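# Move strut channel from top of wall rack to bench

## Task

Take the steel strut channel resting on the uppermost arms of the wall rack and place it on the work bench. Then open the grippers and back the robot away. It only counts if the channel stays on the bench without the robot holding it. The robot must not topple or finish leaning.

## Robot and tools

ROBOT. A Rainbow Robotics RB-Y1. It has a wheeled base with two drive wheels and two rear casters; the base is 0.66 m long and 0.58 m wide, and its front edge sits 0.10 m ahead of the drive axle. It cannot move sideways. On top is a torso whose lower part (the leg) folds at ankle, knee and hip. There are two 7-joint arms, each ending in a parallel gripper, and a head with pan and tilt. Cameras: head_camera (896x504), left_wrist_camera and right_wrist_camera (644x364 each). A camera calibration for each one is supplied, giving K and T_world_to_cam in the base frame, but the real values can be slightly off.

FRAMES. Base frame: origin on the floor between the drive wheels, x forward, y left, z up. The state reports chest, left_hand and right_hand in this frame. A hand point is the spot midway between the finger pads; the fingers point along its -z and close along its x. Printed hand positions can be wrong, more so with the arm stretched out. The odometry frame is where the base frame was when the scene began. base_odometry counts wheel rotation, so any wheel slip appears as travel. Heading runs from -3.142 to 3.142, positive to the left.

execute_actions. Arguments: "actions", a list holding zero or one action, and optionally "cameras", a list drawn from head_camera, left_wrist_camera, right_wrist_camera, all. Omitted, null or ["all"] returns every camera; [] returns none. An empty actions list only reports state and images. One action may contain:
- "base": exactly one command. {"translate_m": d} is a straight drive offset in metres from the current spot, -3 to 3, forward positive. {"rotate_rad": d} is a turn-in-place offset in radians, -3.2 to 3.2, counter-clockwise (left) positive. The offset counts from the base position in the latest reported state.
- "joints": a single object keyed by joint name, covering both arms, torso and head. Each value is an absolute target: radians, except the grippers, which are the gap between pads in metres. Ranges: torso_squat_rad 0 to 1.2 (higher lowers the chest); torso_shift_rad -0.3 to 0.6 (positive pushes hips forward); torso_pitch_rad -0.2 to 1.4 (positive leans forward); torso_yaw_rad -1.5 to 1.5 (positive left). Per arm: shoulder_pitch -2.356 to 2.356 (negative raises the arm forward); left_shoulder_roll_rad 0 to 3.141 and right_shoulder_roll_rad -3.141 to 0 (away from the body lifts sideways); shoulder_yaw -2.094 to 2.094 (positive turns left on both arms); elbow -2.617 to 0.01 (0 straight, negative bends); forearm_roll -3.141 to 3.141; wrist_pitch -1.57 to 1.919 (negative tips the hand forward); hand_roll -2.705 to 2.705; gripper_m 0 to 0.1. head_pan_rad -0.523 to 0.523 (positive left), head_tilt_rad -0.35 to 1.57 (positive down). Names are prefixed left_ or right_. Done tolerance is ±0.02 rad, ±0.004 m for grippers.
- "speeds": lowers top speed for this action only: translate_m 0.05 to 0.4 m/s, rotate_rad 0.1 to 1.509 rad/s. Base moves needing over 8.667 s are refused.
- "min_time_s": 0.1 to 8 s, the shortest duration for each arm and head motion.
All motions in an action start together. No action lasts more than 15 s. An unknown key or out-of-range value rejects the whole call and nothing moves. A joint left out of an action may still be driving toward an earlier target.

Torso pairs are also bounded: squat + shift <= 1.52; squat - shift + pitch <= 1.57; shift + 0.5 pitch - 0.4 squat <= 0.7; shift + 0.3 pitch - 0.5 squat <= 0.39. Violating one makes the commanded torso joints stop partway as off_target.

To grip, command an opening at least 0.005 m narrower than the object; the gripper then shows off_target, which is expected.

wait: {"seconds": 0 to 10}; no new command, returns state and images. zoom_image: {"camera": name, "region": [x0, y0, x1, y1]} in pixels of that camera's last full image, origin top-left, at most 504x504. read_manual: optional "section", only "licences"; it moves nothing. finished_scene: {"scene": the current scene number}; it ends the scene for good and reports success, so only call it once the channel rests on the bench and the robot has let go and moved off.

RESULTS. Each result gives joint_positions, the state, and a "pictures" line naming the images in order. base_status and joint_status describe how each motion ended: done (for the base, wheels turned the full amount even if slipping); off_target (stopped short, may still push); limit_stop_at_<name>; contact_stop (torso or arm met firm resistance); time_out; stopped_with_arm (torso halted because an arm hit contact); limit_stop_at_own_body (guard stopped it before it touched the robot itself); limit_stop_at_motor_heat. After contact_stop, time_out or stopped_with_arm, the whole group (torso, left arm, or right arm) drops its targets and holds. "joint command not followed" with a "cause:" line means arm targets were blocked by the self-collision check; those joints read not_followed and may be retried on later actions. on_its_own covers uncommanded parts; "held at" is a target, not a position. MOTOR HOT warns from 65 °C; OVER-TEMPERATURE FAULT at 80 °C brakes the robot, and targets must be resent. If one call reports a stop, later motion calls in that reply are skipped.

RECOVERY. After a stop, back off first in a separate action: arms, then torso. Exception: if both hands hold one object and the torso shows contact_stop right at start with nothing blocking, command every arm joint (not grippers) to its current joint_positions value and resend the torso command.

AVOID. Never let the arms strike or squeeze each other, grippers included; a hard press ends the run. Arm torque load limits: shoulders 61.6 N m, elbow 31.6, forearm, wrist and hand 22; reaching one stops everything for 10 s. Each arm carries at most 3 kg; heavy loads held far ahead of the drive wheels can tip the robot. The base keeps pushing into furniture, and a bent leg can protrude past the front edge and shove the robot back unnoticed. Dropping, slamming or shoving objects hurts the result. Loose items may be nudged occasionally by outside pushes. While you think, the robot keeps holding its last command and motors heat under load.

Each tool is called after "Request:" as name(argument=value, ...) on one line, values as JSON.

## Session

Request:
execute_actions(actions=[])

Scene clock: 0.00 s.
base_odometry: x=+0.000 y=+0.000 heading=+0.000 (m, m, rad; odometry frame)
base_status: not commanded
joint_positions: torso_squat_rad=+0.350 torso_shift_rad=+0.000 torso_pitch_rad=-0.001 torso_yaw_rad=+0.000 left_shoulder_pitch_rad=+0.013 left_shoulder_roll_rad=+0.039 left_shoulder_yaw_rad=+0.007 left_elbow_rad=-0.211 left_forearm_roll_rad=-0.023 left_wrist_pitch_rad=-0.041 left_hand_roll_rad=-0.030 left_gripper_m=+0.100 right_shoulder_pitch_rad=-0.046 right_shoulder_roll_rad=+0.002 right_shoulder_yaw_rad=-0.029 right_elbow_rad=-0.274 right_forearm_roll_rad=-0.023 right_wrist_pitch_rad=+0.007 right_hand_roll_rad=+0.030 right_gripper_m=+0.101 head_pan_rad=+0.001 head_tilt_rad=+0.400
joint_status: not commanded
chest: x=-0.2285 y=-0.0006 z=+1.2476 quat_wxyz=(+1.000, +0.001, +0.000, +0.000) (m; base frame)
left_hand: x=-0.1257 y=+0.2507 z=+0.5712 quat_wxyz=(+0.992, +0.023, -0.119, -0.023) (m; base frame)
right_hand: x=-0.0643 y=-0.2198 z=+0.5806 quat_wxyz=(+0.988, +0.000, -0.155, -0.003) (m; base frame)
pictures: head_camera, left_wrist_camera, right_wrist_camera
camera_calibration (this result's frames):
head_camera: T_world_to_cam=[[0.029874, -0.998931, 0.0352882, -0.0451423], [-0.368567, -0.0438249, -0.928567, 1.32351], [0.929121, 0.014734, -0.369483, 0.668696], [0, 0, 0, 1]] pos_world=[-0.132147, 0.00305622, 1.47763]
left_wrist_camera: T_world_to_cam=[[0.977238, -0.0383048, 0.208659, 0.00974843], [-0.162843, -0.765837, 0.622073, -0.156914], [0.13597, -0.641892, -0.754643, 0.696181], [0, 0, 0, 1]] pos_world=[-0.129739, 0.327076, 0.620946]
right_wrist_camera: T_world_to_cam=[[-0.958467, 0.0353811, -0.283002, 0.112526], [-0.151238, 0.778223, 0.609505, -0.159964], [0.241803, 0.626991, -0.740549, 0.669373], [0, 0, 0, 1]] pos_world=[-0.0781974, -0.299185, 0.625048]
Images, in order (width x height): head_camera 896x504, left_wrist_camera 644x364, right_wrist_camera 644x364.

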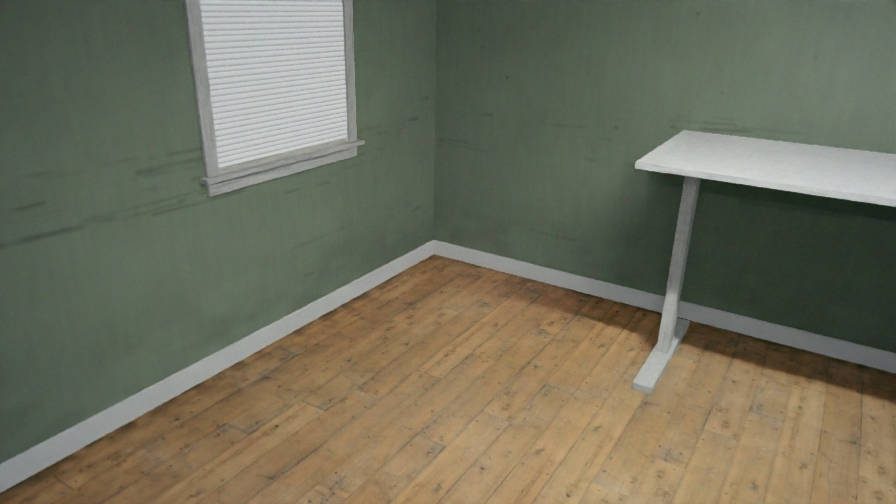

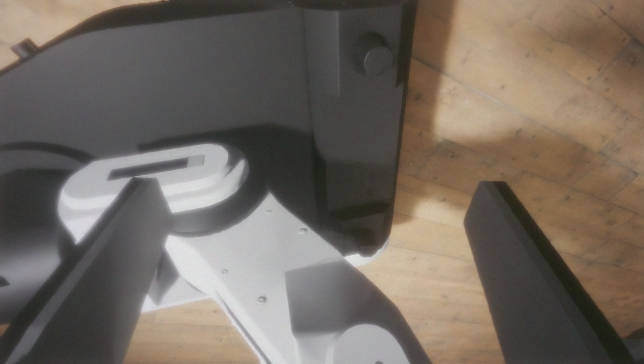

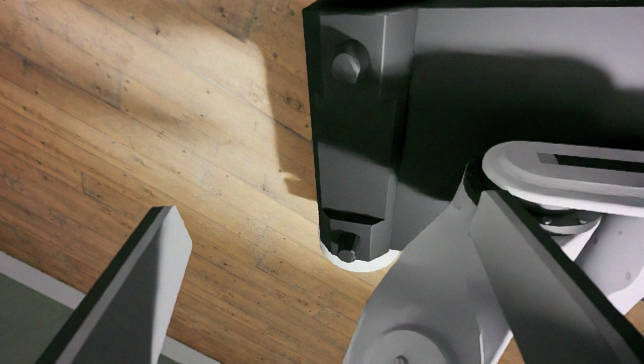

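Request:
execute_actions(actions=[{"base":{"rotate_rad":2.63},"joints":{"head_pan_rad":0,"head_tilt_rad":0.2,"torso_squat_rad":0.1,"left_shoulder_pitch_rad":-1.471,"left_shoulder_roll_rad":0.313,"left_shoulder_yaw_rad":0.347,"left_elbow_rad":-0.415,"left_forearm_roll_rad":0,"left_wrist_pitch_rad":1.88,"left_hand_roll_rad":0,"right_shoulder_pitch_rad":-1.471,"right_shoulder_roll_rad":-0.313,"right_shoulder_yaw_rad":-0.347,"right_elbow_rad":-0.415,"right_forearm_roll_rad":0,"right_wrist_pitch_rad":1.88,"right_hand_roll_rad":0},"min_time_s":3}], cameras=["head_camera"])

Scene clock: 16.30 s.
base_odometry: x=+0.000 y=+0.000 heading=+2.630 (m, m, rad; odometry frame)
base_status: done
joint_positions: torso_squat_rad=+0.100 torso_shift_rad=+0.000 torso_pitch_rad=-0.001 torso_yaw_rad=+0.000 left_shoulder_pitch_rad=-1.471 left_shoulder_roll_rad=+0.313 left_shoulder_yaw_rad=+0.347 left_elbow_rad=-0.415 left_forearm_roll_rad=+0.000 left_wrist_pitch_rad=+1.880 left_hand_roll_rad=+0.000 left_gripper_m=+0.100 right_shoulder_pitch_rad=-1.471 right_shoulder_roll_rad=-0.313 right_shoulder_yaw_rad=-0.347 right_elbow_rad=-0.415 right_forearm_roll_rad=+0.000 right_wrist_pitch_rad=+1.880 right_hand_roll_rad=+0.000 right_gripper_m=+0.101 head_pan_rad=+0.000 head_tilt_rad=+0.200
joint_status: all done
chest: x=-0.2286 y=-0.0006 z=+1.2864 quat_wxyz=(+1.000, +0.001, +0.000, +0.000) (m; base frame)
left_hand: x=+0.3024 y=+0.2199 z=+1.1863 quat_wxyz=(+1.000, +0.001, +0.000, +0.000) (m; base frame)
right_hand: x=+0.3025 y=-0.2205 z=+1.1858 quat_wxyz=(+1.000, +0.000, +0.000, +0.000) (m; base frame)
pictures: head_camera
camera_calibration (this result's frames):
head_camera: T_world_to_cam=[[0.0214263, -0.998958, 0.0403005, -0.0557229], [-0.176843, -0.043461, -0.983279, 1.48054], [0.984006, 0.0139411, -0.17759, 0.409211], [0, 0, 0, 1]] pos_world=[-0.139649, 0.00297608, 1.5307]
Images, in order (width x height): head_camera 896x504.

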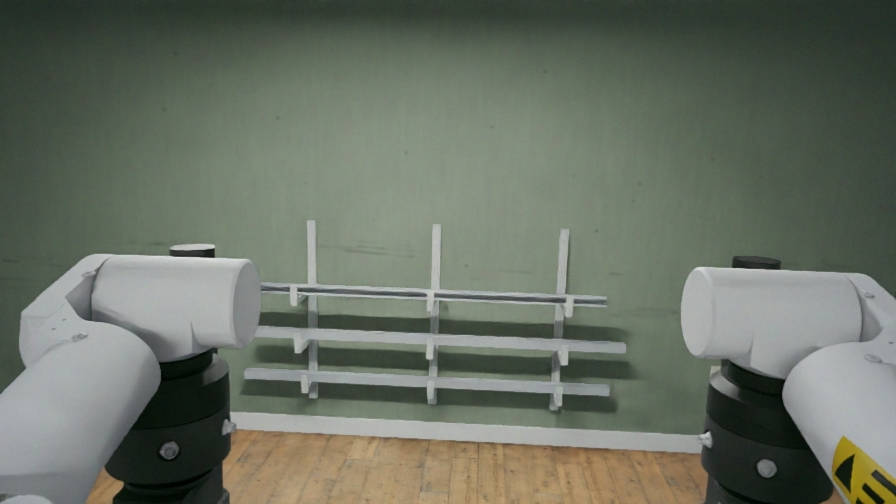

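Request:
zoom_image(camera="head_camera", region=[220, 200, 660, 460])

Region (220, 200, 660, 460) of head_camera's 896x504 image, scaled by 1.145, with more detail than that image has; it fills the top 298 rows of this view, and the rest is white.

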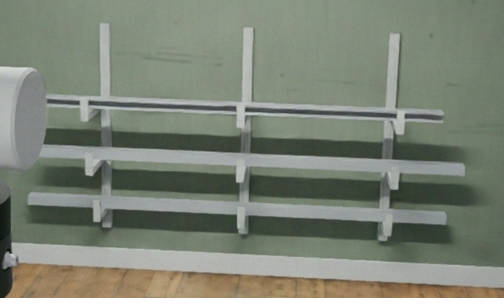

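Request:
execute_actions(actions=[{"base":{"rotate_rad":0.08},"joints":{"torso_pitch_rad":0.4,"left_wrist_pitch_rad":1.48,"right_wrist_pitch_rad":1.48,"head_tilt_rad":-0.1}}], cameras=["head_camera"])

Scene clock: 53.63 s.
base_odometry: x=+0.000 y=+0.000 heading=+2.709 (m, m, rad; odometry frame)
base_status: done
joint_positions: torso_squat_rad=+0.100 torso_shift_rad=+0.000 torso_pitch_rad=+0.400 torso_yaw_rad=+0.000 left_shoulder_pitch_rad=-1.471 left_shoulder_roll_rad=+0.313 left_shoulder_yaw_rad=+0.347 left_elbow_rad=-0.415 left_forearm_roll_rad=+0.000 left_wrist_pitch_rad=+1.480 left_hand_roll_rad=+0.000 left_gripper_m=+0.100 right_shoulder_pitch_rad=-1.471 right_shoulder_roll_rad=-0.313 right_shoulder_yaw_rad=-0.347 right_elbow_rad=-0.415 right_forearm_roll_rad=+0.000 right_wrist_pitch_rad=+1.480 right_hand_roll_rad=+0.000 right_gripper_m=+0.101 head_pan_rad=+0.000 head_tilt_rad=-0.100
joint_status: all done
chest: x=-0.1077 y=-0.0006 z=+1.2620 quat_wxyz=(+0.980, +0.001, +0.199, +0.000) (m; base frame)
left_hand: x=+0.4318 y=+0.2199 z=+0.9444 quat_wxyz=(+1.000, +0.001, +0.000, +0.000) (m; base frame)
right_hand: x=+0.4318 y=-0.2204 z=+0.9438 quat_wxyz=(+1.000, +0.000, +0.000, +0.000) (m; base frame)
pictures: head_camera
camera_calibration (this result's frames):
head_camera: T_world_to_cam=[[0.0251087, -0.998966, 0.0378975, -0.0544755], [-0.275021, -0.0433492, -0.960461, 1.43365], [0.96111, 0.0136933, -0.275825, 0.347466], [0, 0, 0, 1]] pos_world=[0.061699, 0.00297074, 1.47487]
Images, in order (width x height): head_camera 896x504.

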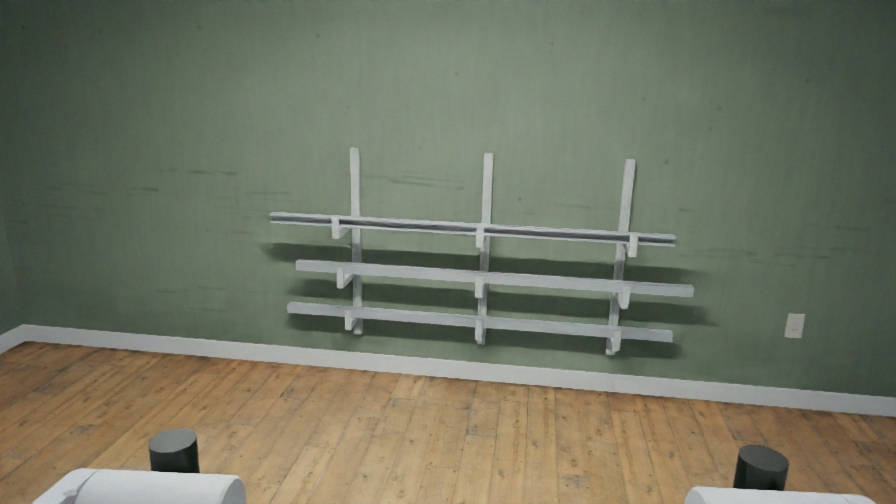

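Request:
execute_actions(actions=[{"base":{"translate_m":1.95},"joints":{"head_tilt_rad":0.3}}], cameras=[])

Request:
execute_actions(actions=[{"base":{"rotate_rad":-0.068},"joints":{"head_tilt_rad":0.4}}])

Scene clock: 72.67 s.
base_odometry: x=-1.771 y=+0.817 heading=+2.709 (m, m, rad; odometry frame)
base_status: done
joint_positions: torso_squat_rad=+0.100 torso_shift_rad=+0.000 torso_pitch_rad=+0.400 torso_yaw_rad=+0.000 left_shoulder_pitch_rad=-1.471 left_shoulder_roll_rad=+0.313 left_shoulder_yaw_rad=+0.347 left_elbow_rad=-0.415 left_forearm_roll_rad=+0.000 left_wrist_pitch_rad=+1.480 left_hand_roll_rad=+0.000 left_gripper_m=+0.100 right_shoulder_pitch_rad=-1.471 right_shoulder_roll_rad=-0.313 right_shoulder_yaw_rad=-0.347 right_elbow_rad=-0.415 right_forearm_roll_rad=+0.000 right_wrist_pitch_rad=+1.480 right_hand_roll_rad=+0.000 right_gripper_m=+0.101 head_pan_rad=+0.000 head_tilt_rad=+0.300
joint_status: all done
chest: x=-0.1077 y=-0.0006 z=+1.2620 quat_wxyz=(+0.980, +0.001, +0.199, +0.000) (m; base frame)
left_hand: x=+0.4318 y=+0.2199 z=+0.9444 quat_wxyz=(+1.000, +0.001, +0.000, +0.000) (m; base frame)
right_hand: x=+0.4318 y=-0.2204 z=+0.9439 quat_wxyz=(+1.000, +0.000, +0.000, +0.000) (m; base frame)
pictures: none
No camera images: the call's "cameras" was empty. Leave "cameras" out to get every camera's image.

Scene clock: 73.73 s.
base_odometry: x=-1.771 y=+0.817 heading=+2.642 (m, m, rad; odometry frame)
base_status: done
joint_positions: torso_squat_rad=+0.100 torso_shift_rad=+0.000 torso_pitch_rad=+0.400 torso_yaw_rad=+0.000 left_shoulder_pitch_rad=-1.471 left_shoulder_roll_rad=+0.313 left_shoulder_yaw_rad=+0.347 left_elbow_rad=-0.415 left_forearm_roll_rad=+0.000 left_wrist_pitch_rad=+1.480 left_hand_roll_rad=+0.000 left_gripper_m=+0.100 right_shoulder_pitch_rad=-1.471 right_shoulder_roll_rad=-0.313 right_shoulder_yaw_rad=-0.347 right_elbow_rad=-0.415 right_forearm_roll_rad=+0.000 right_wrist_pitch_rad=+1.480 right_hand_roll_rad=+0.000 right_gripper_m=+0.101 head_pan_rad=+0.000 head_tilt_rad=+0.400
joint_status: all done
chest: x=-0.1077 y=-0.0006 z=+1.2620 quat_wxyz=(+0.980, +0.001, +0.199, +0.000) (m; base frame)
left_hand: x=+0.4318 y=+0.2199 z=+0.9444 quat_wxyz=(+1.000, +0.001, +0.000, +0.000) (m; base frame)
right_hand: x=+0.4318 y=-0.2204 z=+0.9439 quat_wxyz=(+1.000, +0.000, +0.000, +0.000) (m; base frame)
pictures: head_camera, left_wrist_camera, right_wrist_camera
camera_calibration (this result's frames):
head_camera: T_world_to_cam=[[0.0408212, -0.998945, 0.0210441, -0.0300949], [-0.701758, -0.0436567, -0.711076, 1.07104], [0.711245, 0.0142591, -0.7028, 0.958987], [0, 0, 0, 1]] pos_world=[0.0707674, 0.00302072, 1.4362]
left_wrist_camera: T_world_to_cam=[[0.999504, 0.0116847, -0.0292512, -0.410083], [0.0283233, -0.739733, 0.672304, -0.457573], [-0.0137824, -0.672799, -0.739697, 0.93966], [0, 0, 0, 1]] pos_world=[0.43579, 0.298512, 0.990696]
right_wrist_camera: T_world_to_cam=[[-0.999277, 0.0289293, 0.0246639, 0.416618], [0.0380015, 0.777986, 0.627132, -0.404336], [-0.00104567, 0.627616, -0.778523, 0.959603], [0, 0, 0, 1]] pos_world=[0.432686, -0.299747, 0.990369]
Images, in order (width x height): head_camera 896x504, left_wrist_camera 644x364, right_wrist_camera 644x364.

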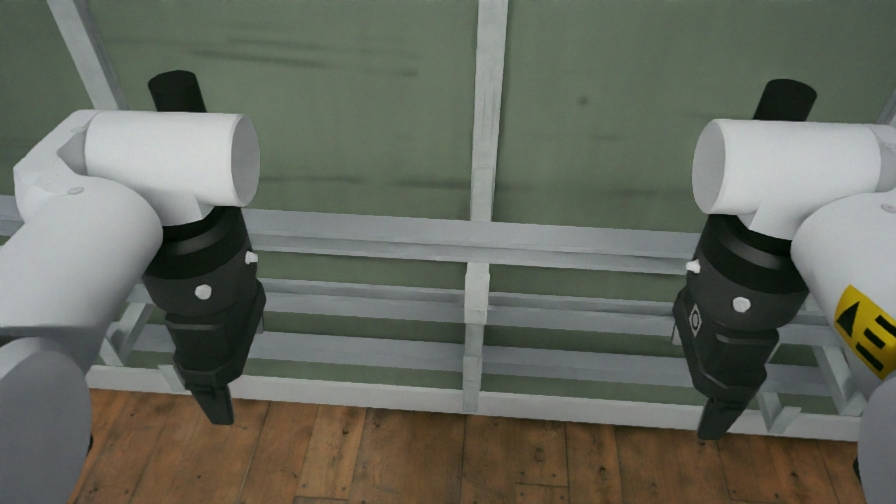

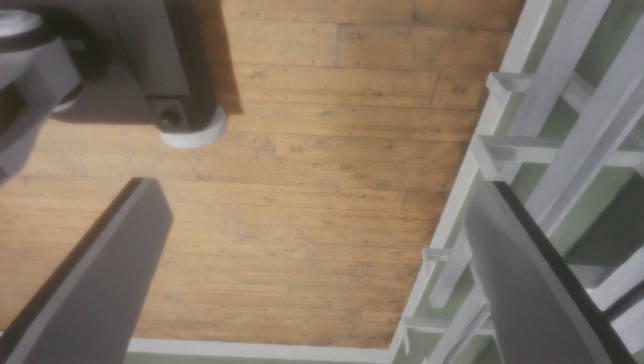

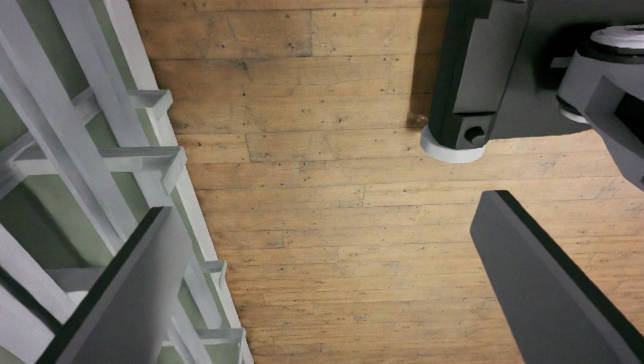

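Request:
zoom_image(camera="head_camera", region=[360, 180, 600, 420])

Region (360, 180, 600, 420) of head_camera's 896x504 image, scaled by 2.100, with more detail than that image has.

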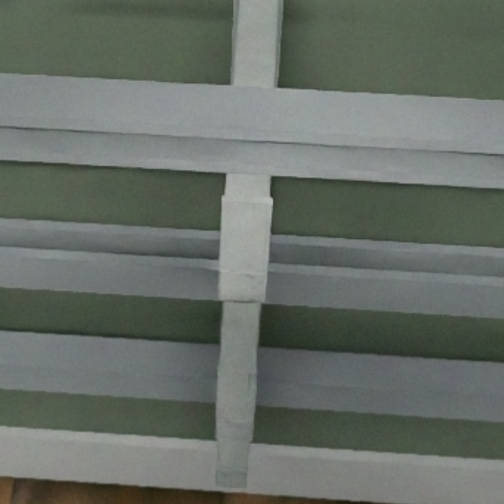

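Request:
execute_actions(actions=[{"base":{"translate_m":0.29},"joints":{"head_tilt_rad":0.6,"torso_squat_rad":0.3},"speeds":{"translate_m":0.3}}])

Scene clock: 87.00 s.
base_odometry: x=-2.025 y=+0.956 heading=+2.642 (m, m, rad; odometry frame)
base_status: done
joint_positions: torso_squat_rad=+0.300 torso_shift_rad=+0.000 torso_pitch_rad=+0.400 torso_yaw_rad=+0.000 left_shoulder_pitch_rad=-1.471 left_shoulder_roll_rad=+0.313 left_shoulder_yaw_rad=+0.347 left_elbow_rad=-0.415 left_forearm_roll_rad=+0.000 left_wrist_pitch_rad=+1.480 left_hand_roll_rad=+0.000 left_gripper_m=+0.100 right_shoulder_pitch_rad=-1.471 right_shoulder_roll_rad=-0.313 right_shoulder_yaw_rad=-0.347 right_elbow_rad=-0.415 right_forearm_roll_rad=+0.000 right_wrist_pitch_rad=+1.480 right_hand_roll_rad=+0.000 right_gripper_m=+0.101 head_pan_rad=+0.000 head_tilt_rad=+0.600
joint_status: all done
chest: x=-0.1077 y=-0.0006 z=+1.2342 quat_wxyz=(+0.980, +0.001, +0.199, +0.000) (m; base frame)
left_hand: x=+0.4319 y=+0.2199 z=+0.9166 quat_wxyz=(+1.000, +0.001, +0.000, +0.000) (m; base frame)
right_hand: x=+0.4318 y=-0.2204 z=+0.9161 quat_wxyz=(+1.000, +0.000, +0.000, +0.000) (m; base frame)
pictures: head_camera, left_wrist_camera, right_wrist_camera
camera_calibration (this result's frames):
head_camera: T_world_to_cam=[[0.0444485, -0.998934, 0.0124781, -0.0173919], [-0.829051, -0.0438528, -0.557451, 0.833516], [0.557404, 0.0144328, -0.830116, 1.11748], [0, 0, 0, 1]] pos_world=[0.068911, 0.00305021, 1.3925]
left_wrist_camera: T_world_to_cam=[[0.999504, 0.0116767, -0.0292618, -0.410915], [0.0283246, -0.739731, 0.672307, -0.4389], [-0.0137955, -0.672802, -0.739694, 0.919119], [0, 0, 0, 1]] pos_world=[0.435823, 0.298516, 0.962919]
right_wrist_camera: T_world_to_cam=[[-0.999277, 0.0289269, 0.0246903, 0.417303], [0.0380163, 0.777985, 0.627132, -0.386926], [-0.00106775, 0.627617, -0.778522, 0.937974], [0, 0, 0, 1]] pos_world=[0.432712, -0.299737, 0.962583]
Images, in order (width x height): head_camera 896x504, left_wrist_camera 644x364, right_wrist_camera 644x364.

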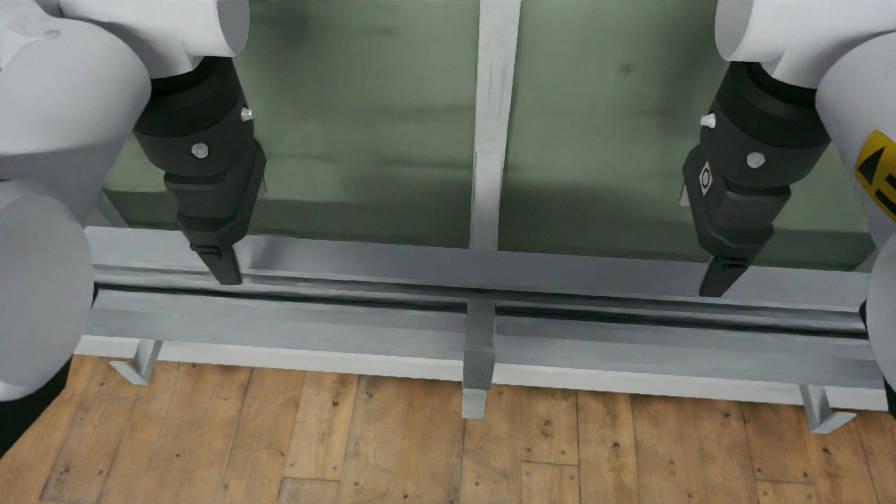

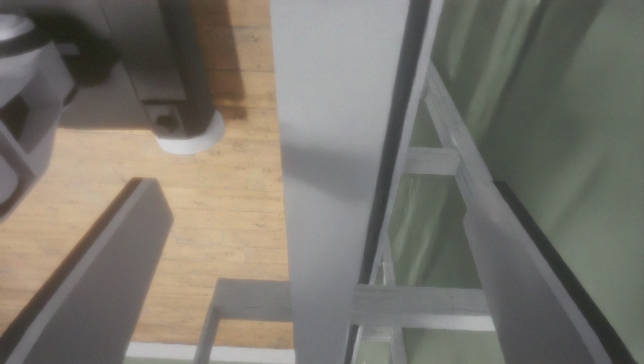

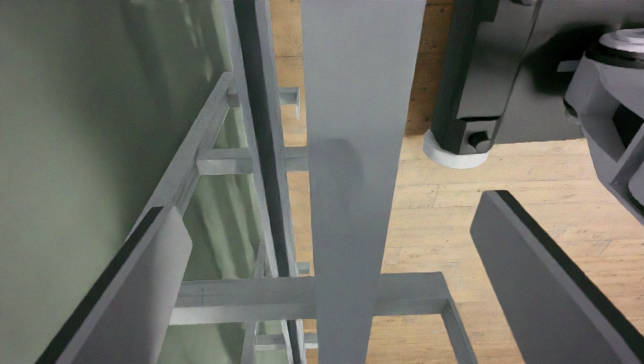

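Request:
zoom_image(camera="left_wrist_camera", region=[140, 110, 500, 250])

Request:
zoom_image(camera="right_wrist_camera", region=[140, 110, 500, 250])

Request:
zoom_image(camera="head_camera", region=[200, 210, 704, 380])

Region (140, 110, 500, 250) of left_wrist_camera's 644x364 image, scaled by 1.400, with more detail than that image has.

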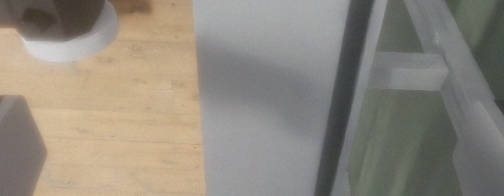

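Region (140, 110, 500, 250) of right_wrist_camera's 644x364 image, scaled by 1.400, with more detail than that image has.

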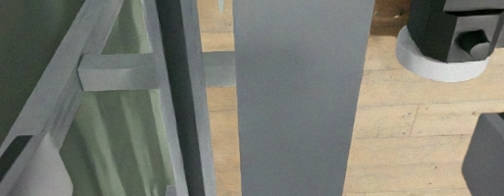

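Region (200, 210, 704, 380) of head_camera's 896x504 image, scaled by 1.000; it fills the top 170 rows of this view, and the rest is white.

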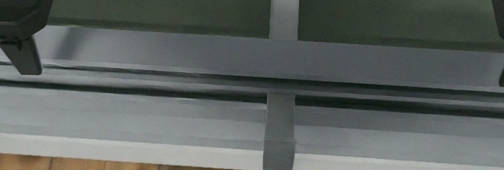

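Request:
execute_actions(actions=[{"base":{"rotate_rad":-0.03},"joints":{"torso_squat_rad":0.487,"head_tilt_rad":0.7}}])

Scene clock: 117.03 s.
base_odometry: x=-2.025 y=+0.956 heading=+2.613 (m, m, rad; odometry frame)
base_status: done
joint_positions: torso_squat_rad=+0.487 torso_shift_rad=+0.000 torso_pitch_rad=+0.400 torso_yaw_rad=+0.000 left_shoulder_pitch_rad=-1.471 left_shoulder_roll_rad=+0.313 left_shoulder_yaw_rad=+0.347 left_elbow_rad=-0.415 left_forearm_roll_rad=+0.000 left_wrist_pitch_rad=+1.480 left_hand_roll_rad=+0.000 left_gripper_m=+0.100 right_shoulder_pitch_rad=-1.471 right_shoulder_roll_rad=-0.313 right_shoulder_yaw_rad=-0.347 right_elbow_rad=-0.415 right_forearm_roll_rad=+0.000 right_wrist_pitch_rad=+1.480 right_hand_roll_rad=+0.000 right_gripper_m=+0.101 head_pan_rad=+0.000 head_tilt_rad=+0.700
joint_status: all done
chest: x=-0.1077 y=-0.0006 z=+1.1841 quat_wxyz=(+0.980, +0.001, +0.199, +0.000) (m; base frame)
left_hand: x=+0.4319 y=+0.2200 z=+0.8666 quat_wxyz=(+1.000, +0.001, +0.000, +0.000) (m; base frame)
right_hand: x=+0.4318 y=-0.2203 z=+0.8660 quat_wxyz=(+1.000, +0.000, +0.000, +0.000) (m; base frame)
pictures: head_camera, left_wrist_camera, right_wrist_camera
camera_calibration (this result's frames):
head_camera: T_world_to_cam=[[0.0456045, -0.998928, 0.00797359, -0.0106113], [-0.880493, -0.0439653, -0.472015, 0.688873], [0.47186, 0.0145053, -0.881554, 1.14507], [0, 0, 0, 1]] pos_world=[0.0667195, 0.0030769, 1.33468]
left_wrist_camera: T_world_to_cam=[[0.999507, 0.0116823, -0.0291269, -0.412501], [0.028238, -0.73973, 0.672311, -0.405219], [-0.0136919, -0.672802, -0.739695, 0.882083], [0, 0, 0, 1]] pos_world=[0.435818, 0.298534, 0.912891]
right_wrist_camera: T_world_to_cam=[[-0.99928, 0.0289256, 0.024555, 0.418659], [0.0379303, 0.777986, 0.627136, -0.355531], [-0.000963103, 0.627616, -0.778523, 0.898971], [0, 0, 0, 1]] pos_world=[0.432709, -0.299721, 0.912556]
Images, in order (width x height): head_camera 896x504, left_wrist_camera 644x364, right_wrist_camera 644x364.

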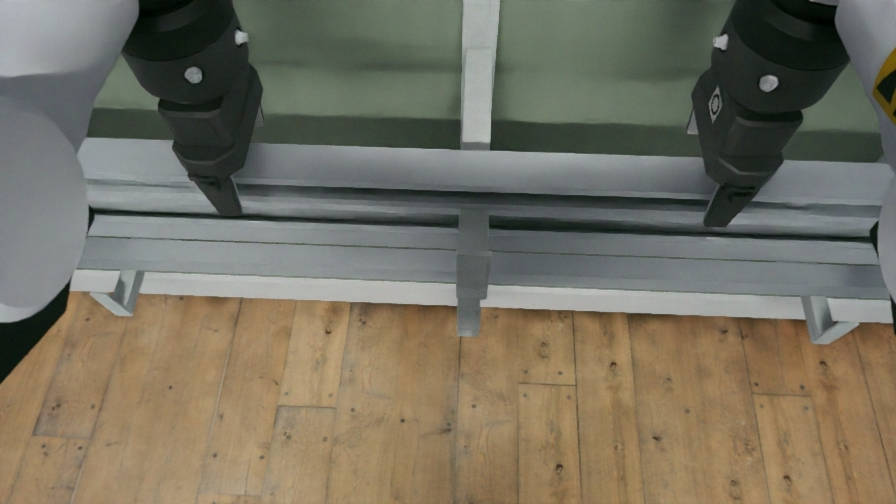

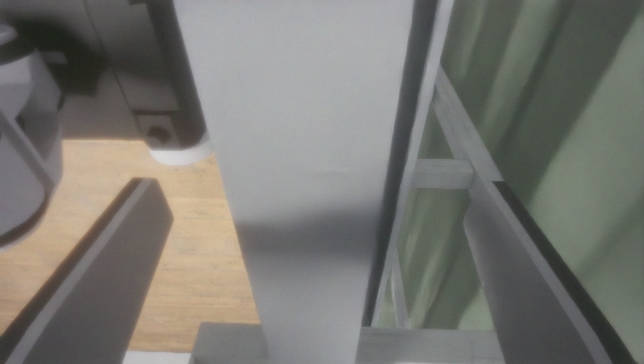

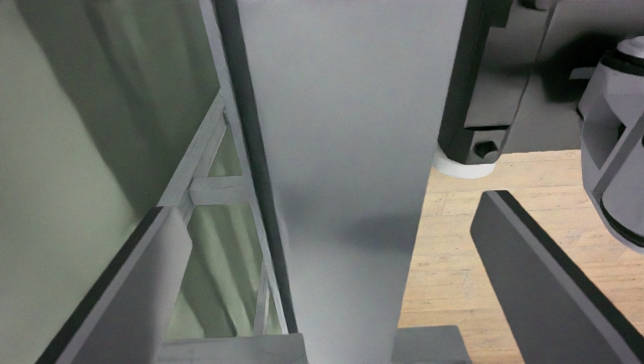

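Request:
zoom_image(camera="left_wrist_camera", region=[140, 110, 500, 250])

Request:
zoom_image(camera="right_wrist_camera", region=[140, 110, 500, 250])

Region (140, 110, 500, 250) of left_wrist_camera's 644x364 image, scaled by 1.400, with more detail than that image has.

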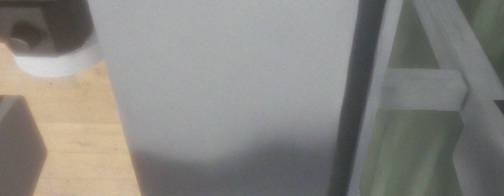

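Region (140, 110, 500, 250) of right_wrist_camera's 644x364 image, scaled by 1.400, with more detail than that image has.

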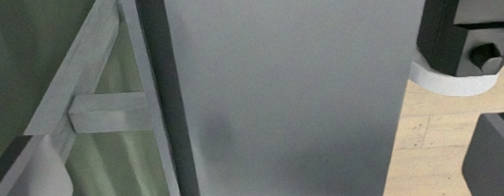

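Request:
execute_actions(actions=[{"joints":{"torso_squat_rad":0.563}}], cameras=[])

Request:
execute_actions(actions=[{"joints":{"left_gripper_m":0.02,"right_gripper_m":0.02}}])

Scene clock: 129.27 s.
base_odometry: x=-2.025 y=+0.956 heading=+2.613 (m, m, rad; odometry frame)
base_status: not commanded
joint_positions: torso_squat_rad=+0.563 torso_shift_rad=+0.000 torso_pitch_rad=+0.400 torso_yaw_rad=+0.000 left_shoulder_pitch_rad=-1.471 left_shoulder_roll_rad=+0.313 left_shoulder_yaw_rad=+0.347 left_elbow_rad=-0.415 left_forearm_roll_rad=+0.000 left_wrist_pitch_rad=+1.480 left_hand_roll_rad=+0.000 left_gripper_m=+0.100 right_shoulder_pitch_rad=-1.471 right_shoulder_roll_rad=-0.313 right_shoulder_yaw_rad=-0.347 right_elbow_rad=-0.415 right_forearm_roll_rad=+0.000 right_wrist_pitch_rad=+1.480 right_hand_roll_rad=+0.000 right_gripper_m=+0.101 head_pan_rad=+0.000 head_tilt_rad=+0.700
joint_status: all done
chest: x=-0.1077 y=-0.0006 z=+1.1575 quat_wxyz=(+0.980, +0.001, +0.199, +0.000) (m; base frame)
left_hand: x=+0.4319 y=+0.2200 z=+0.8399 quat_wxyz=(+1.000, +0.001, +0.000, +0.000) (m; base frame)
right_hand: x=+0.4318 y=-0.2203 z=+0.8394 quat_wxyz=(+1.000, +0.000, +0.000, +0.000) (m; base frame)
pictures: none
No camera images: the call's "cameras" was empty. Leave "cameras" out to get every camera's image.

Scene clock: 130.57 s.
base_odometry: x=-2.025 y=+0.956 heading=+2.613 (m, m, rad; odometry frame)
base_status: not commanded
joint_positions: torso_squat_rad=+0.563 torso_shift_rad=-0.001 torso_pitch_rad=+0.400 torso_yaw_rad=+0.000 left_shoulder_pitch_rad=-1.471 left_shoulder_roll_rad=+0.313 left_shoulder_yaw_rad=+0.347 left_elbow_rad=-0.415 left_forearm_roll_rad=+0.000 left_wrist_pitch_rad=+1.479 left_hand_roll_rad=+0.000 left_gripper_m=+0.041 right_shoulder_pitch_rad=-1.470 right_shoulder_roll_rad=-0.313 right_shoulder_yaw_rad=-0.347 right_elbow_rad=-0.414 right_forearm_roll_rad=+0.000 right_wrist_pitch_rad=+1.481 right_hand_roll_rad=+0.000 right_gripper_m=+0.042 head_pan_rad=+0.000 head_tilt_rad=+0.700
joint_status: left_gripper_m off_target (ended at +0.041, target +0.020); right_gripper_m off_target (ended at +0.042, target +0.020)
chest: x=-0.1079 y=-0.0005 z=+1.1575 quat_wxyz=(+0.980, +0.001, +0.199, +0.000) (m; base frame)
left_hand: x=+0.4322 y=+0.2198 z=+0.8403 quat_wxyz=(+1.000, +0.001, -0.001, +0.000) (m; base frame)
right_hand: x=+0.4311 y=-0.2204 z=+0.8392 quat_wxyz=(+1.000, +0.000, +0.001, +0.000) (m; base frame)
pictures: head_camera, left_wrist_camera, right_wrist_camera
camera_calibration (this result's frames):
head_camera: T_world_to_cam=[[0.0454209, -0.998935, 0.0080831, -0.0105145], [-0.880402, -0.0438521, -0.472197, 0.676379], [0.472048, 0.0143312, -0.881456, 1.12156], [0, 0, 0, 1]] pos_world=[0.0665318, 0.00308399, 1.30808]
left_wrist_camera: T_world_to_cam=[[0.999556, 0.011606, -0.0274578, -0.415014], [0.0270612, -0.739605, 0.672497, -0.387298], [-0.012503, -0.672941, -0.739591, 0.861921], [0, 0, 0, 1]] pos_world=[0.436087, 0.298391, 0.88653]
right_wrist_camera: T_world_to_cam=[[-0.999225, 0.0291504, 0.0264429, 0.417046], [0.0392899, 0.778029, 0.626998, -0.339019], [-0.00229611, 0.627551, -0.778572, 0.878708], [0, 0, 0, 1]] pos_world=[0.43206, -0.299825, 0.885673]
Images, in order (width x height): head_camera 896x504, left_wrist_camera 644x364, right_wrist_camera 644x364.

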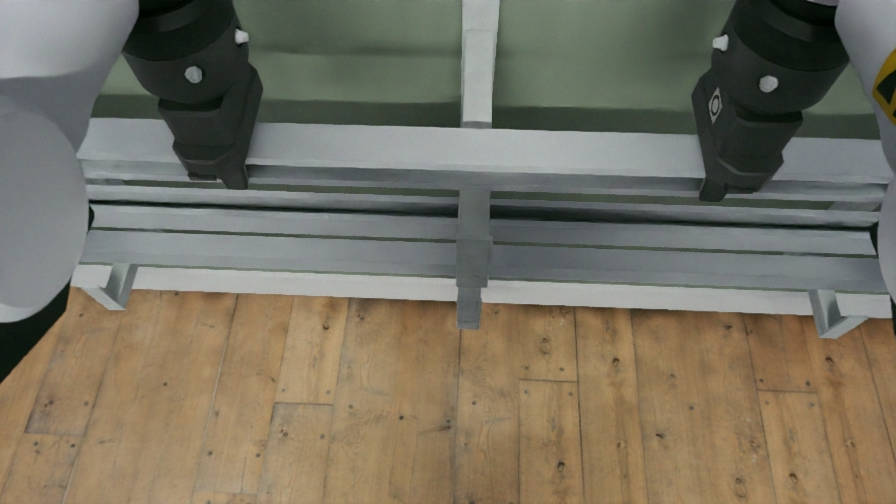

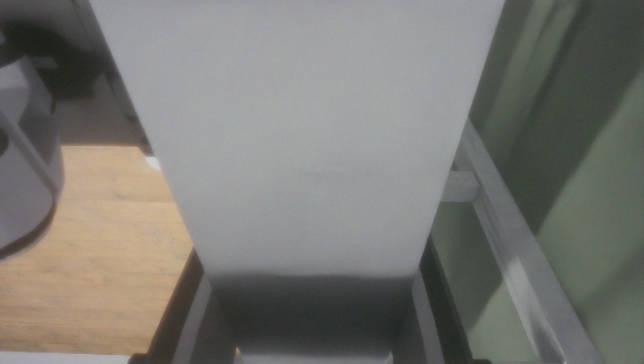

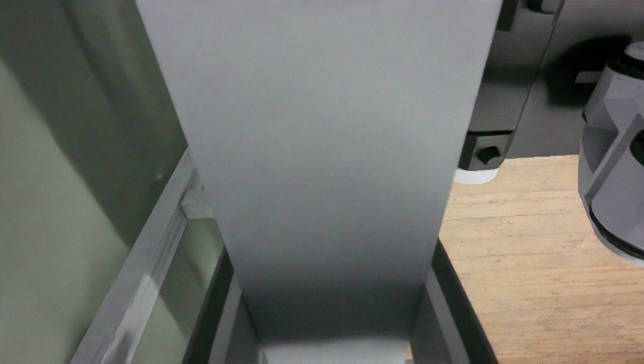

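Request:
execute_actions(actions=[{"joints":{"torso_squat_rad":0.0,"torso_pitch_rad":0.2,"head_tilt_rad":0.75}}])

Scene clock: 141.47 s.
base_odometry: x=-2.025 y=+0.956 heading=+2.613 (m, m, rad; odometry frame)
base_status: not commanded
joint_positions: torso_squat_rad=+0.000 torso_shift_rad=+0.000 torso_pitch_rad=+0.202 torso_yaw_rad=+0.000 left_shoulder_pitch_rad=-1.467 left_shoulder_roll_rad=+0.312 left_shoulder_yaw_rad=+0.347 left_elbow_rad=-0.413 left_forearm_roll_rad=+0.000 left_wrist_pitch_rad=+1.480 left_hand_roll_rad=+0.000 left_gripper_m=+0.041 right_shoulder_pitch_rad=-1.469 right_shoulder_roll_rad=-0.312 right_shoulder_yaw_rad=-0.347 right_elbow_rad=-0.414 right_forearm_roll_rad=+0.000 right_wrist_pitch_rad=+1.481 right_hand_roll_rad=+0.000 right_gripper_m=+0.041 head_pan_rad=+0.000 head_tilt_rad=+0.750
joint_status: all done
chest: x=-0.1657 y=-0.0006 z=+1.2836 quat_wxyz=(+0.995, +0.001, +0.101, +0.000) (m; base frame)
left_hand: x=+0.4244 y=+0.2201 z=+1.0758 quat_wxyz=(+0.995, +0.001, -0.096, +0.000) (m; base frame)
right_hand: x=+0.4247 y=-0.2203 z=+1.0760 quat_wxyz=(+0.995, +0.000, -0.096, +0.000) (m; base frame)
pictures: head_camera, left_wrist_camera, right_wrist_camera
camera_calibration (this result's frames):
head_camera: T_world_to_cam=[[0.043859, -0.998929, 0.0147123, -0.0173264], [-0.801316, -0.0439697, -0.596623, 0.852279], [0.596631, 0.0143781, -0.802387, 1.18751], [0, 0, 0, 1]] pos_world=[-0.0247992, 0.00309249, 1.46159]
left_wrist_camera: T_world_to_cam=[[0.986594, 0.012399, 0.16272, -0.600064], [-0.100492, -0.739475, 0.665641, -0.483818], [0.128581, -0.673069, -0.728316, 0.964235], [0, 0, 0, 1]] pos_world=[0.419417, 0.298666, 1.12196]
right_wrist_camera: T_world_to_cam=[[-0.985347, 0.0288506, -0.168102, 0.60779], [-0.0834628, 0.777961, 0.622744, -0.430695], [0.148743, 0.62765, -0.764154, 0.983366], [0, 0, 0, 1]] pos_world=[0.416668, -0.29968, 1.12183]
Images, in order (width x height): head_camera 896x504, left_wrist_camera 644x364, right_wrist_camera 644x364.

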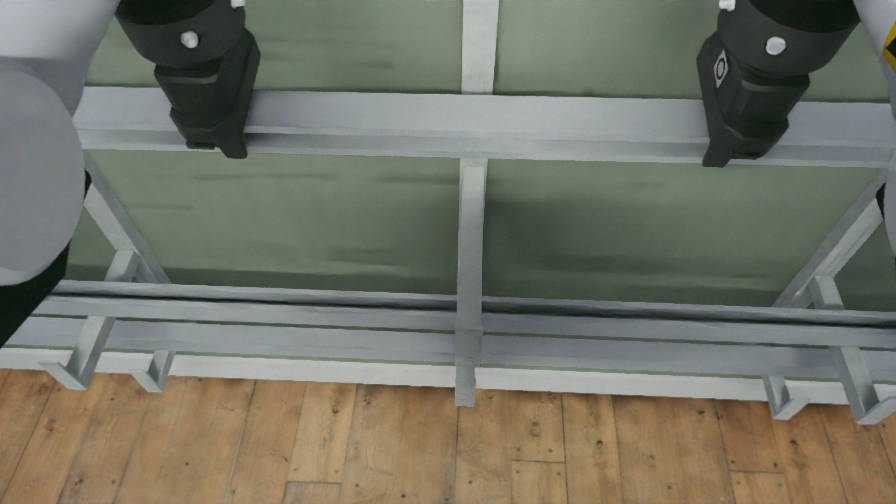

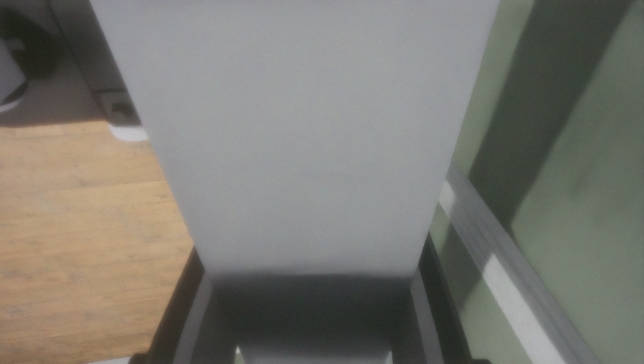

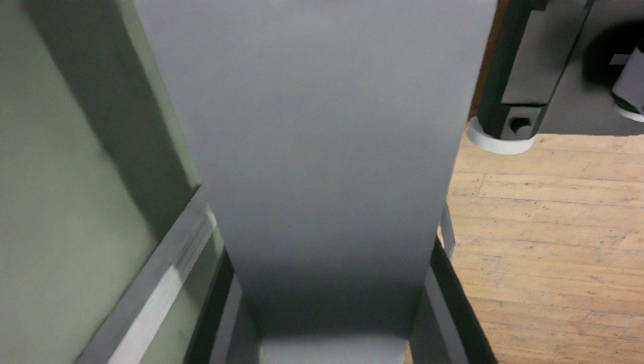

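Request:
execute_actions(actions=[{"base":{"translate_m":-0.9}}], cameras=[])

Request:
execute_actions(actions=[{"base":{"rotate_rad":3.113},"joints":{"left_wrist_pitch_rad":1.68,"right_wrist_pitch_rad":1.68,"head_tilt_rad":0.05},"min_time_s":1.5}], cameras=["head_camera"])

Scene clock: 155.10 s.
base_odometry: x=-1.248 y=+0.502 heading=+2.612 (m, m, rad; odometry frame)
base_status: done
joint_positions: torso_squat_rad=+0.000 torso_shift_rad=+0.000 torso_pitch_rad=+0.202 torso_yaw_rad=+0.000 left_shoulder_pitch_rad=-1.467 left_shoulder_roll_rad=+0.312 left_shoulder_yaw_rad=+0.347 left_elbow_rad=-0.413 left_forearm_roll_rad=+0.000 left_wrist_pitch_rad=+1.480 left_hand_roll_rad=+0.000 left_gripper_m=+0.041 right_shoulder_pitch_rad=-1.468 right_shoulder_roll_rad=-0.312 right_shoulder_yaw_rad=-0.347 right_elbow_rad=-0.413 right_forearm_roll_rad=+0.000 right_wrist_pitch_rad=+1.481 right_hand_roll_rad=+0.000 right_gripper_m=+0.041 head_pan_rad=+0.000 head_tilt_rad=+0.750
joint_status: not commanded
chest: x=-0.1657 y=-0.0006 z=+1.2836 quat_wxyz=(+0.995, +0.001, +0.101, +0.000) (m; base frame)
left_hand: x=+0.4243 y=+0.2201 z=+1.0756 quat_wxyz=(+0.995, +0.001, -0.096, +0.000) (m; base frame)
right_hand: x=+0.4246 y=-0.2203 z=+1.0758 quat_wxyz=(+0.995, +0.000, -0.096, +0.000) (m; base frame)
pictures: none
No camera images: the call's "cameras" was empty. Leave "cameras" out to get every camera's image.

Scene clock: 160.37 s.
base_odometry: x=-1.248 y=+0.502 heading=-0.558 (m, m, rad; odometry frame)
base_status: done
joint_positions: torso_squat_rad=+0.000 torso_shift_rad=+0.000 torso_pitch_rad=+0.202 torso_yaw_rad=+0.000 left_shoulder_pitch_rad=-1.467 left_shoulder_roll_rad=+0.312 left_shoulder_yaw_rad=+0.347 left_elbow_rad=-0.413 left_forearm_roll_rad=+0.000 left_wrist_pitch_rad=+1.680 left_hand_roll_rad=+0.000 left_gripper_m=+0.041 right_shoulder_pitch_rad=-1.468 right_shoulder_roll_rad=-0.312 right_shoulder_yaw_rad=-0.347 right_elbow_rad=-0.414 right_forearm_roll_rad=+0.000 right_wrist_pitch_rad=+1.680 right_hand_roll_rad=+0.000 right_gripper_m=+0.041 head_pan_rad=+0.000 head_tilt_rad=+0.050
joint_status: all done
chest: x=-0.1657 y=-0.0005 z=+1.2836 quat_wxyz=(+0.995, +0.001, +0.101, +0.000) (m; base frame)
left_hand: x=+0.3786 y=+0.2201 z=+1.0714 quat_wxyz=(+1.000, +0.001, +0.004, +0.000) (m; base frame)
right_hand: x=+0.3790 y=-0.2206 z=+1.0717 quat_wxyz=(+1.000, +0.000, +0.003, +0.000) (m; base frame)
pictures: head_camera
camera_calibration (this result's frames):
head_camera: T_world_to_cam=[[0.0234063, -0.998958, 0.0391912, -0.0555439], [-0.228579, -0.043511, -0.972552, 1.4664], [0.973244, 0.0138055, -0.22936, 0.381309], [0, 0, 0, 1]] pos_world=[-0.0346172, 0.00305441, 1.51578]
Images, in order (width x height): head_camera 896x504.

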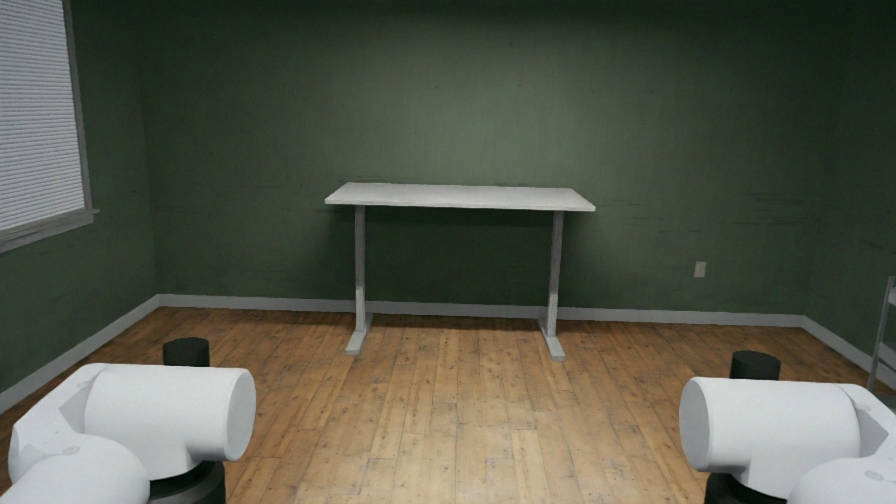

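Request:
execute_actions(actions=[{"base":{"rotate_rad":-0.031}}], cameras=[])

Request:
execute_actions(actions=[{"base":{"translate_m":2.6},"joints":{"torso_pitch_rad":0.15,"left_wrist_pitch_rad":1.73,"right_wrist_pitch_rad":1.73},"min_time_s":1}], cameras=[])

Request:
execute_actions(actions=[{"base":{"rotate_rad":0.074},"joints":{"head_tilt_rad":0.25}}], cameras=["head_camera"])

Scene clock: 175.63 s.
base_odometry: x=-1.248 y=+0.502 heading=-0.589 (m, m, rad; odometry frame)
base_status: done
joint_positions: torso_squat_rad=+0.000 torso_shift_rad=+0.000 torso_pitch_rad=+0.202 torso_yaw_rad=+0.000 left_shoulder_pitch_rad=-1.467 left_shoulder_roll_rad=+0.312 left_shoulder_yaw_rad=+0.347 left_elbow_rad=-0.413 left_forearm_roll_rad=+0.000 left_wrist_pitch_rad=+1.680 left_hand_roll_rad=+0.000 left_gripper_m=+0.041 right_shoulder_pitch_rad=-1.468 right_shoulder_roll_rad=-0.312 right_shoulder_yaw_rad=-0.347 right_elbow_rad=-0.414 right_forearm_roll_rad=+0.000 right_wrist_pitch_rad=+1.680 right_hand_roll_rad=+0.000 right_gripper_m=+0.041 head_pan_rad=+0.000 head_tilt_rad=+0.050
joint_status: not commanded
chest: x=-0.1657 y=-0.0005 z=+1.2836 quat_wxyz=(+0.995, +0.001, +0.101, +0.000) (m; base frame)
left_hand: x=+0.3786 y=+0.2201 z=+1.0714 quat_wxyz=(+1.000, +0.001, +0.004, +0.000) (m; base frame)
right_hand: x=+0.3790 y=-0.2206 z=+1.0717 quat_wxyz=(+1.000, +0.000, +0.003, +0.000) (m; base frame)
pictures: none
No camera images: the call's "cameras" was empty. Leave "cameras" out to get every camera's image.

Scene clock: 183.43 s.
base_odometry: x=+0.915 y=-0.941 heading=-0.588 (m, m, rad; odometry frame)
base_status: done
joint_positions: torso_squat_rad=+0.000 torso_shift_rad=+0.000 torso_pitch_rad=+0.152 torso_yaw_rad=+0.000 left_shoulder_pitch_rad=-1.467 left_shoulder_roll_rad=+0.312 left_shoulder_yaw_rad=+0.347 left_elbow_rad=-0.413 left_forearm_roll_rad=+0.000 left_wrist_pitch_rad=+1.730 left_hand_roll_rad=+0.000 left_gripper_m=+0.041 right_shoulder_pitch_rad=-1.468 right_shoulder_roll_rad=-0.312 right_shoulder_yaw_rad=-0.347 right_elbow_rad=-0.414 right_forearm_roll_rad=+0.000 right_wrist_pitch_rad=+1.730 right_hand_roll_rad=+0.000 right_gripper_m=+0.041 head_pan_rad=+0.000 head_tilt_rad=+0.050
joint_status: all done
chest: x=-0.1809 y=-0.0005 z=+1.2864 quat_wxyz=(+0.997, +0.001, +0.076, +0.000) (m; base frame)
left_hand: x=+0.3617 y=+0.2201 z=+1.1014 quat_wxyz=(+1.000, +0.001, +0.004, +0.000) (m; base frame)
right_hand: x=+0.3622 y=-0.2206 z=+1.1017 quat_wxyz=(+1.000, +0.000, +0.003, +0.000) (m; base frame)
pictures: none
No camera images: the call's "cameras" was empty. Leave "cameras" out to get every camera's image.

Scene clock: 184.53 s.
base_odometry: x=+0.915 y=-0.942 heading=-0.515 (m, m, rad; odometry frame)
base_status: done
joint_positions: torso_squat_rad=+0.000 torso_shift_rad=+0.000 torso_pitch_rad=+0.152 torso_yaw_rad=+0.000 left_shoulder_pitch_rad=-1.467 left_shoulder_roll_rad=+0.312 left_shoulder_yaw_rad=+0.347 left_elbow_rad=-0.413 left_forearm_roll_rad=+0.000 left_wrist_pitch_rad=+1.730 left_hand_roll_rad=+0.000 left_gripper_m=+0.041 right_shoulder_pitch_rad=-1.468 right_shoulder_roll_rad=-0.312 right_shoulder_yaw_rad=-0.347 right_elbow_rad=-0.414 right_forearm_roll_rad=+0.000 right_wrist_pitch_rad=+1.730 right_hand_roll_rad=+0.000 right_gripper_m=+0.041 head_pan_rad=+0.000 head_tilt_rad=+0.250
joint_status: all done
chest: x=-0.1809 y=-0.0005 z=+1.2864 quat_wxyz=(+0.997, +0.001, +0.076, +0.000) (m; base frame)
left_hand: x=+0.3617 y=+0.2201 z=+1.1014 quat_wxyz=(+1.000, +0.001, +0.004, +0.000) (m; base frame)
right_hand: x=+0.3621 y=-0.2206 z=+1.1018 quat_wxyz=(+1.000, +0.000, +0.003, +0.000) (m; base frame)
pictures: head_camera
camera_calibration (this result's frames):
head_camera: T_world_to_cam=[[0.0292222, -0.99895, 0.0352935, -0.0486476], [-0.371222, -0.0436292, -0.927519, 1.38106], [0.928084, 0.0140024, -0.372107, 0.612413], [0, 0, 0, 1]] pos_world=[-0.0542717, 0.00308255, 1.51056]
Images, in order (width x height): head_camera 896x504.

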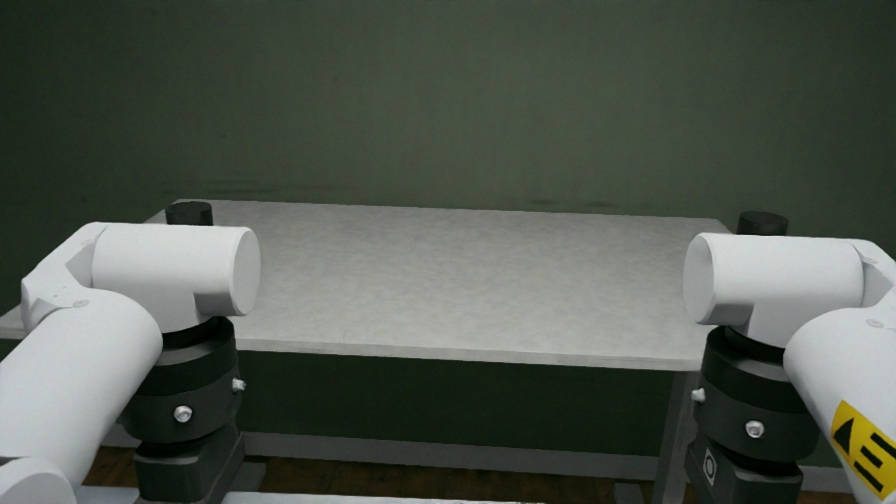

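Request:
zoom_image(camera="head_camera", region=[0, 170, 300, 370])

Request:
zoom_image(camera="head_camera", region=[596, 170, 896, 370])

Region (0, 170, 300, 370) of head_camera's 896x504 image, scaled by 1.680, with more detail than that image has.

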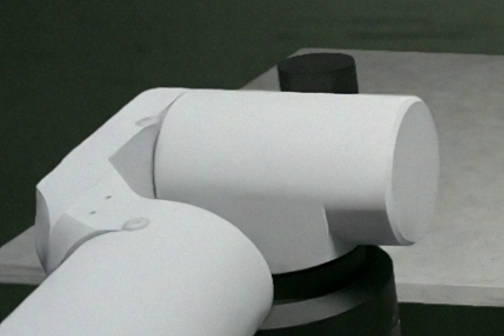

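Region (596, 170, 896, 370) of head_camera's 896x504 image, scaled by 1.680, with more detail than that image has.

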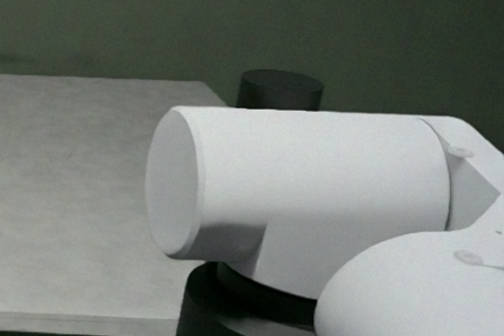

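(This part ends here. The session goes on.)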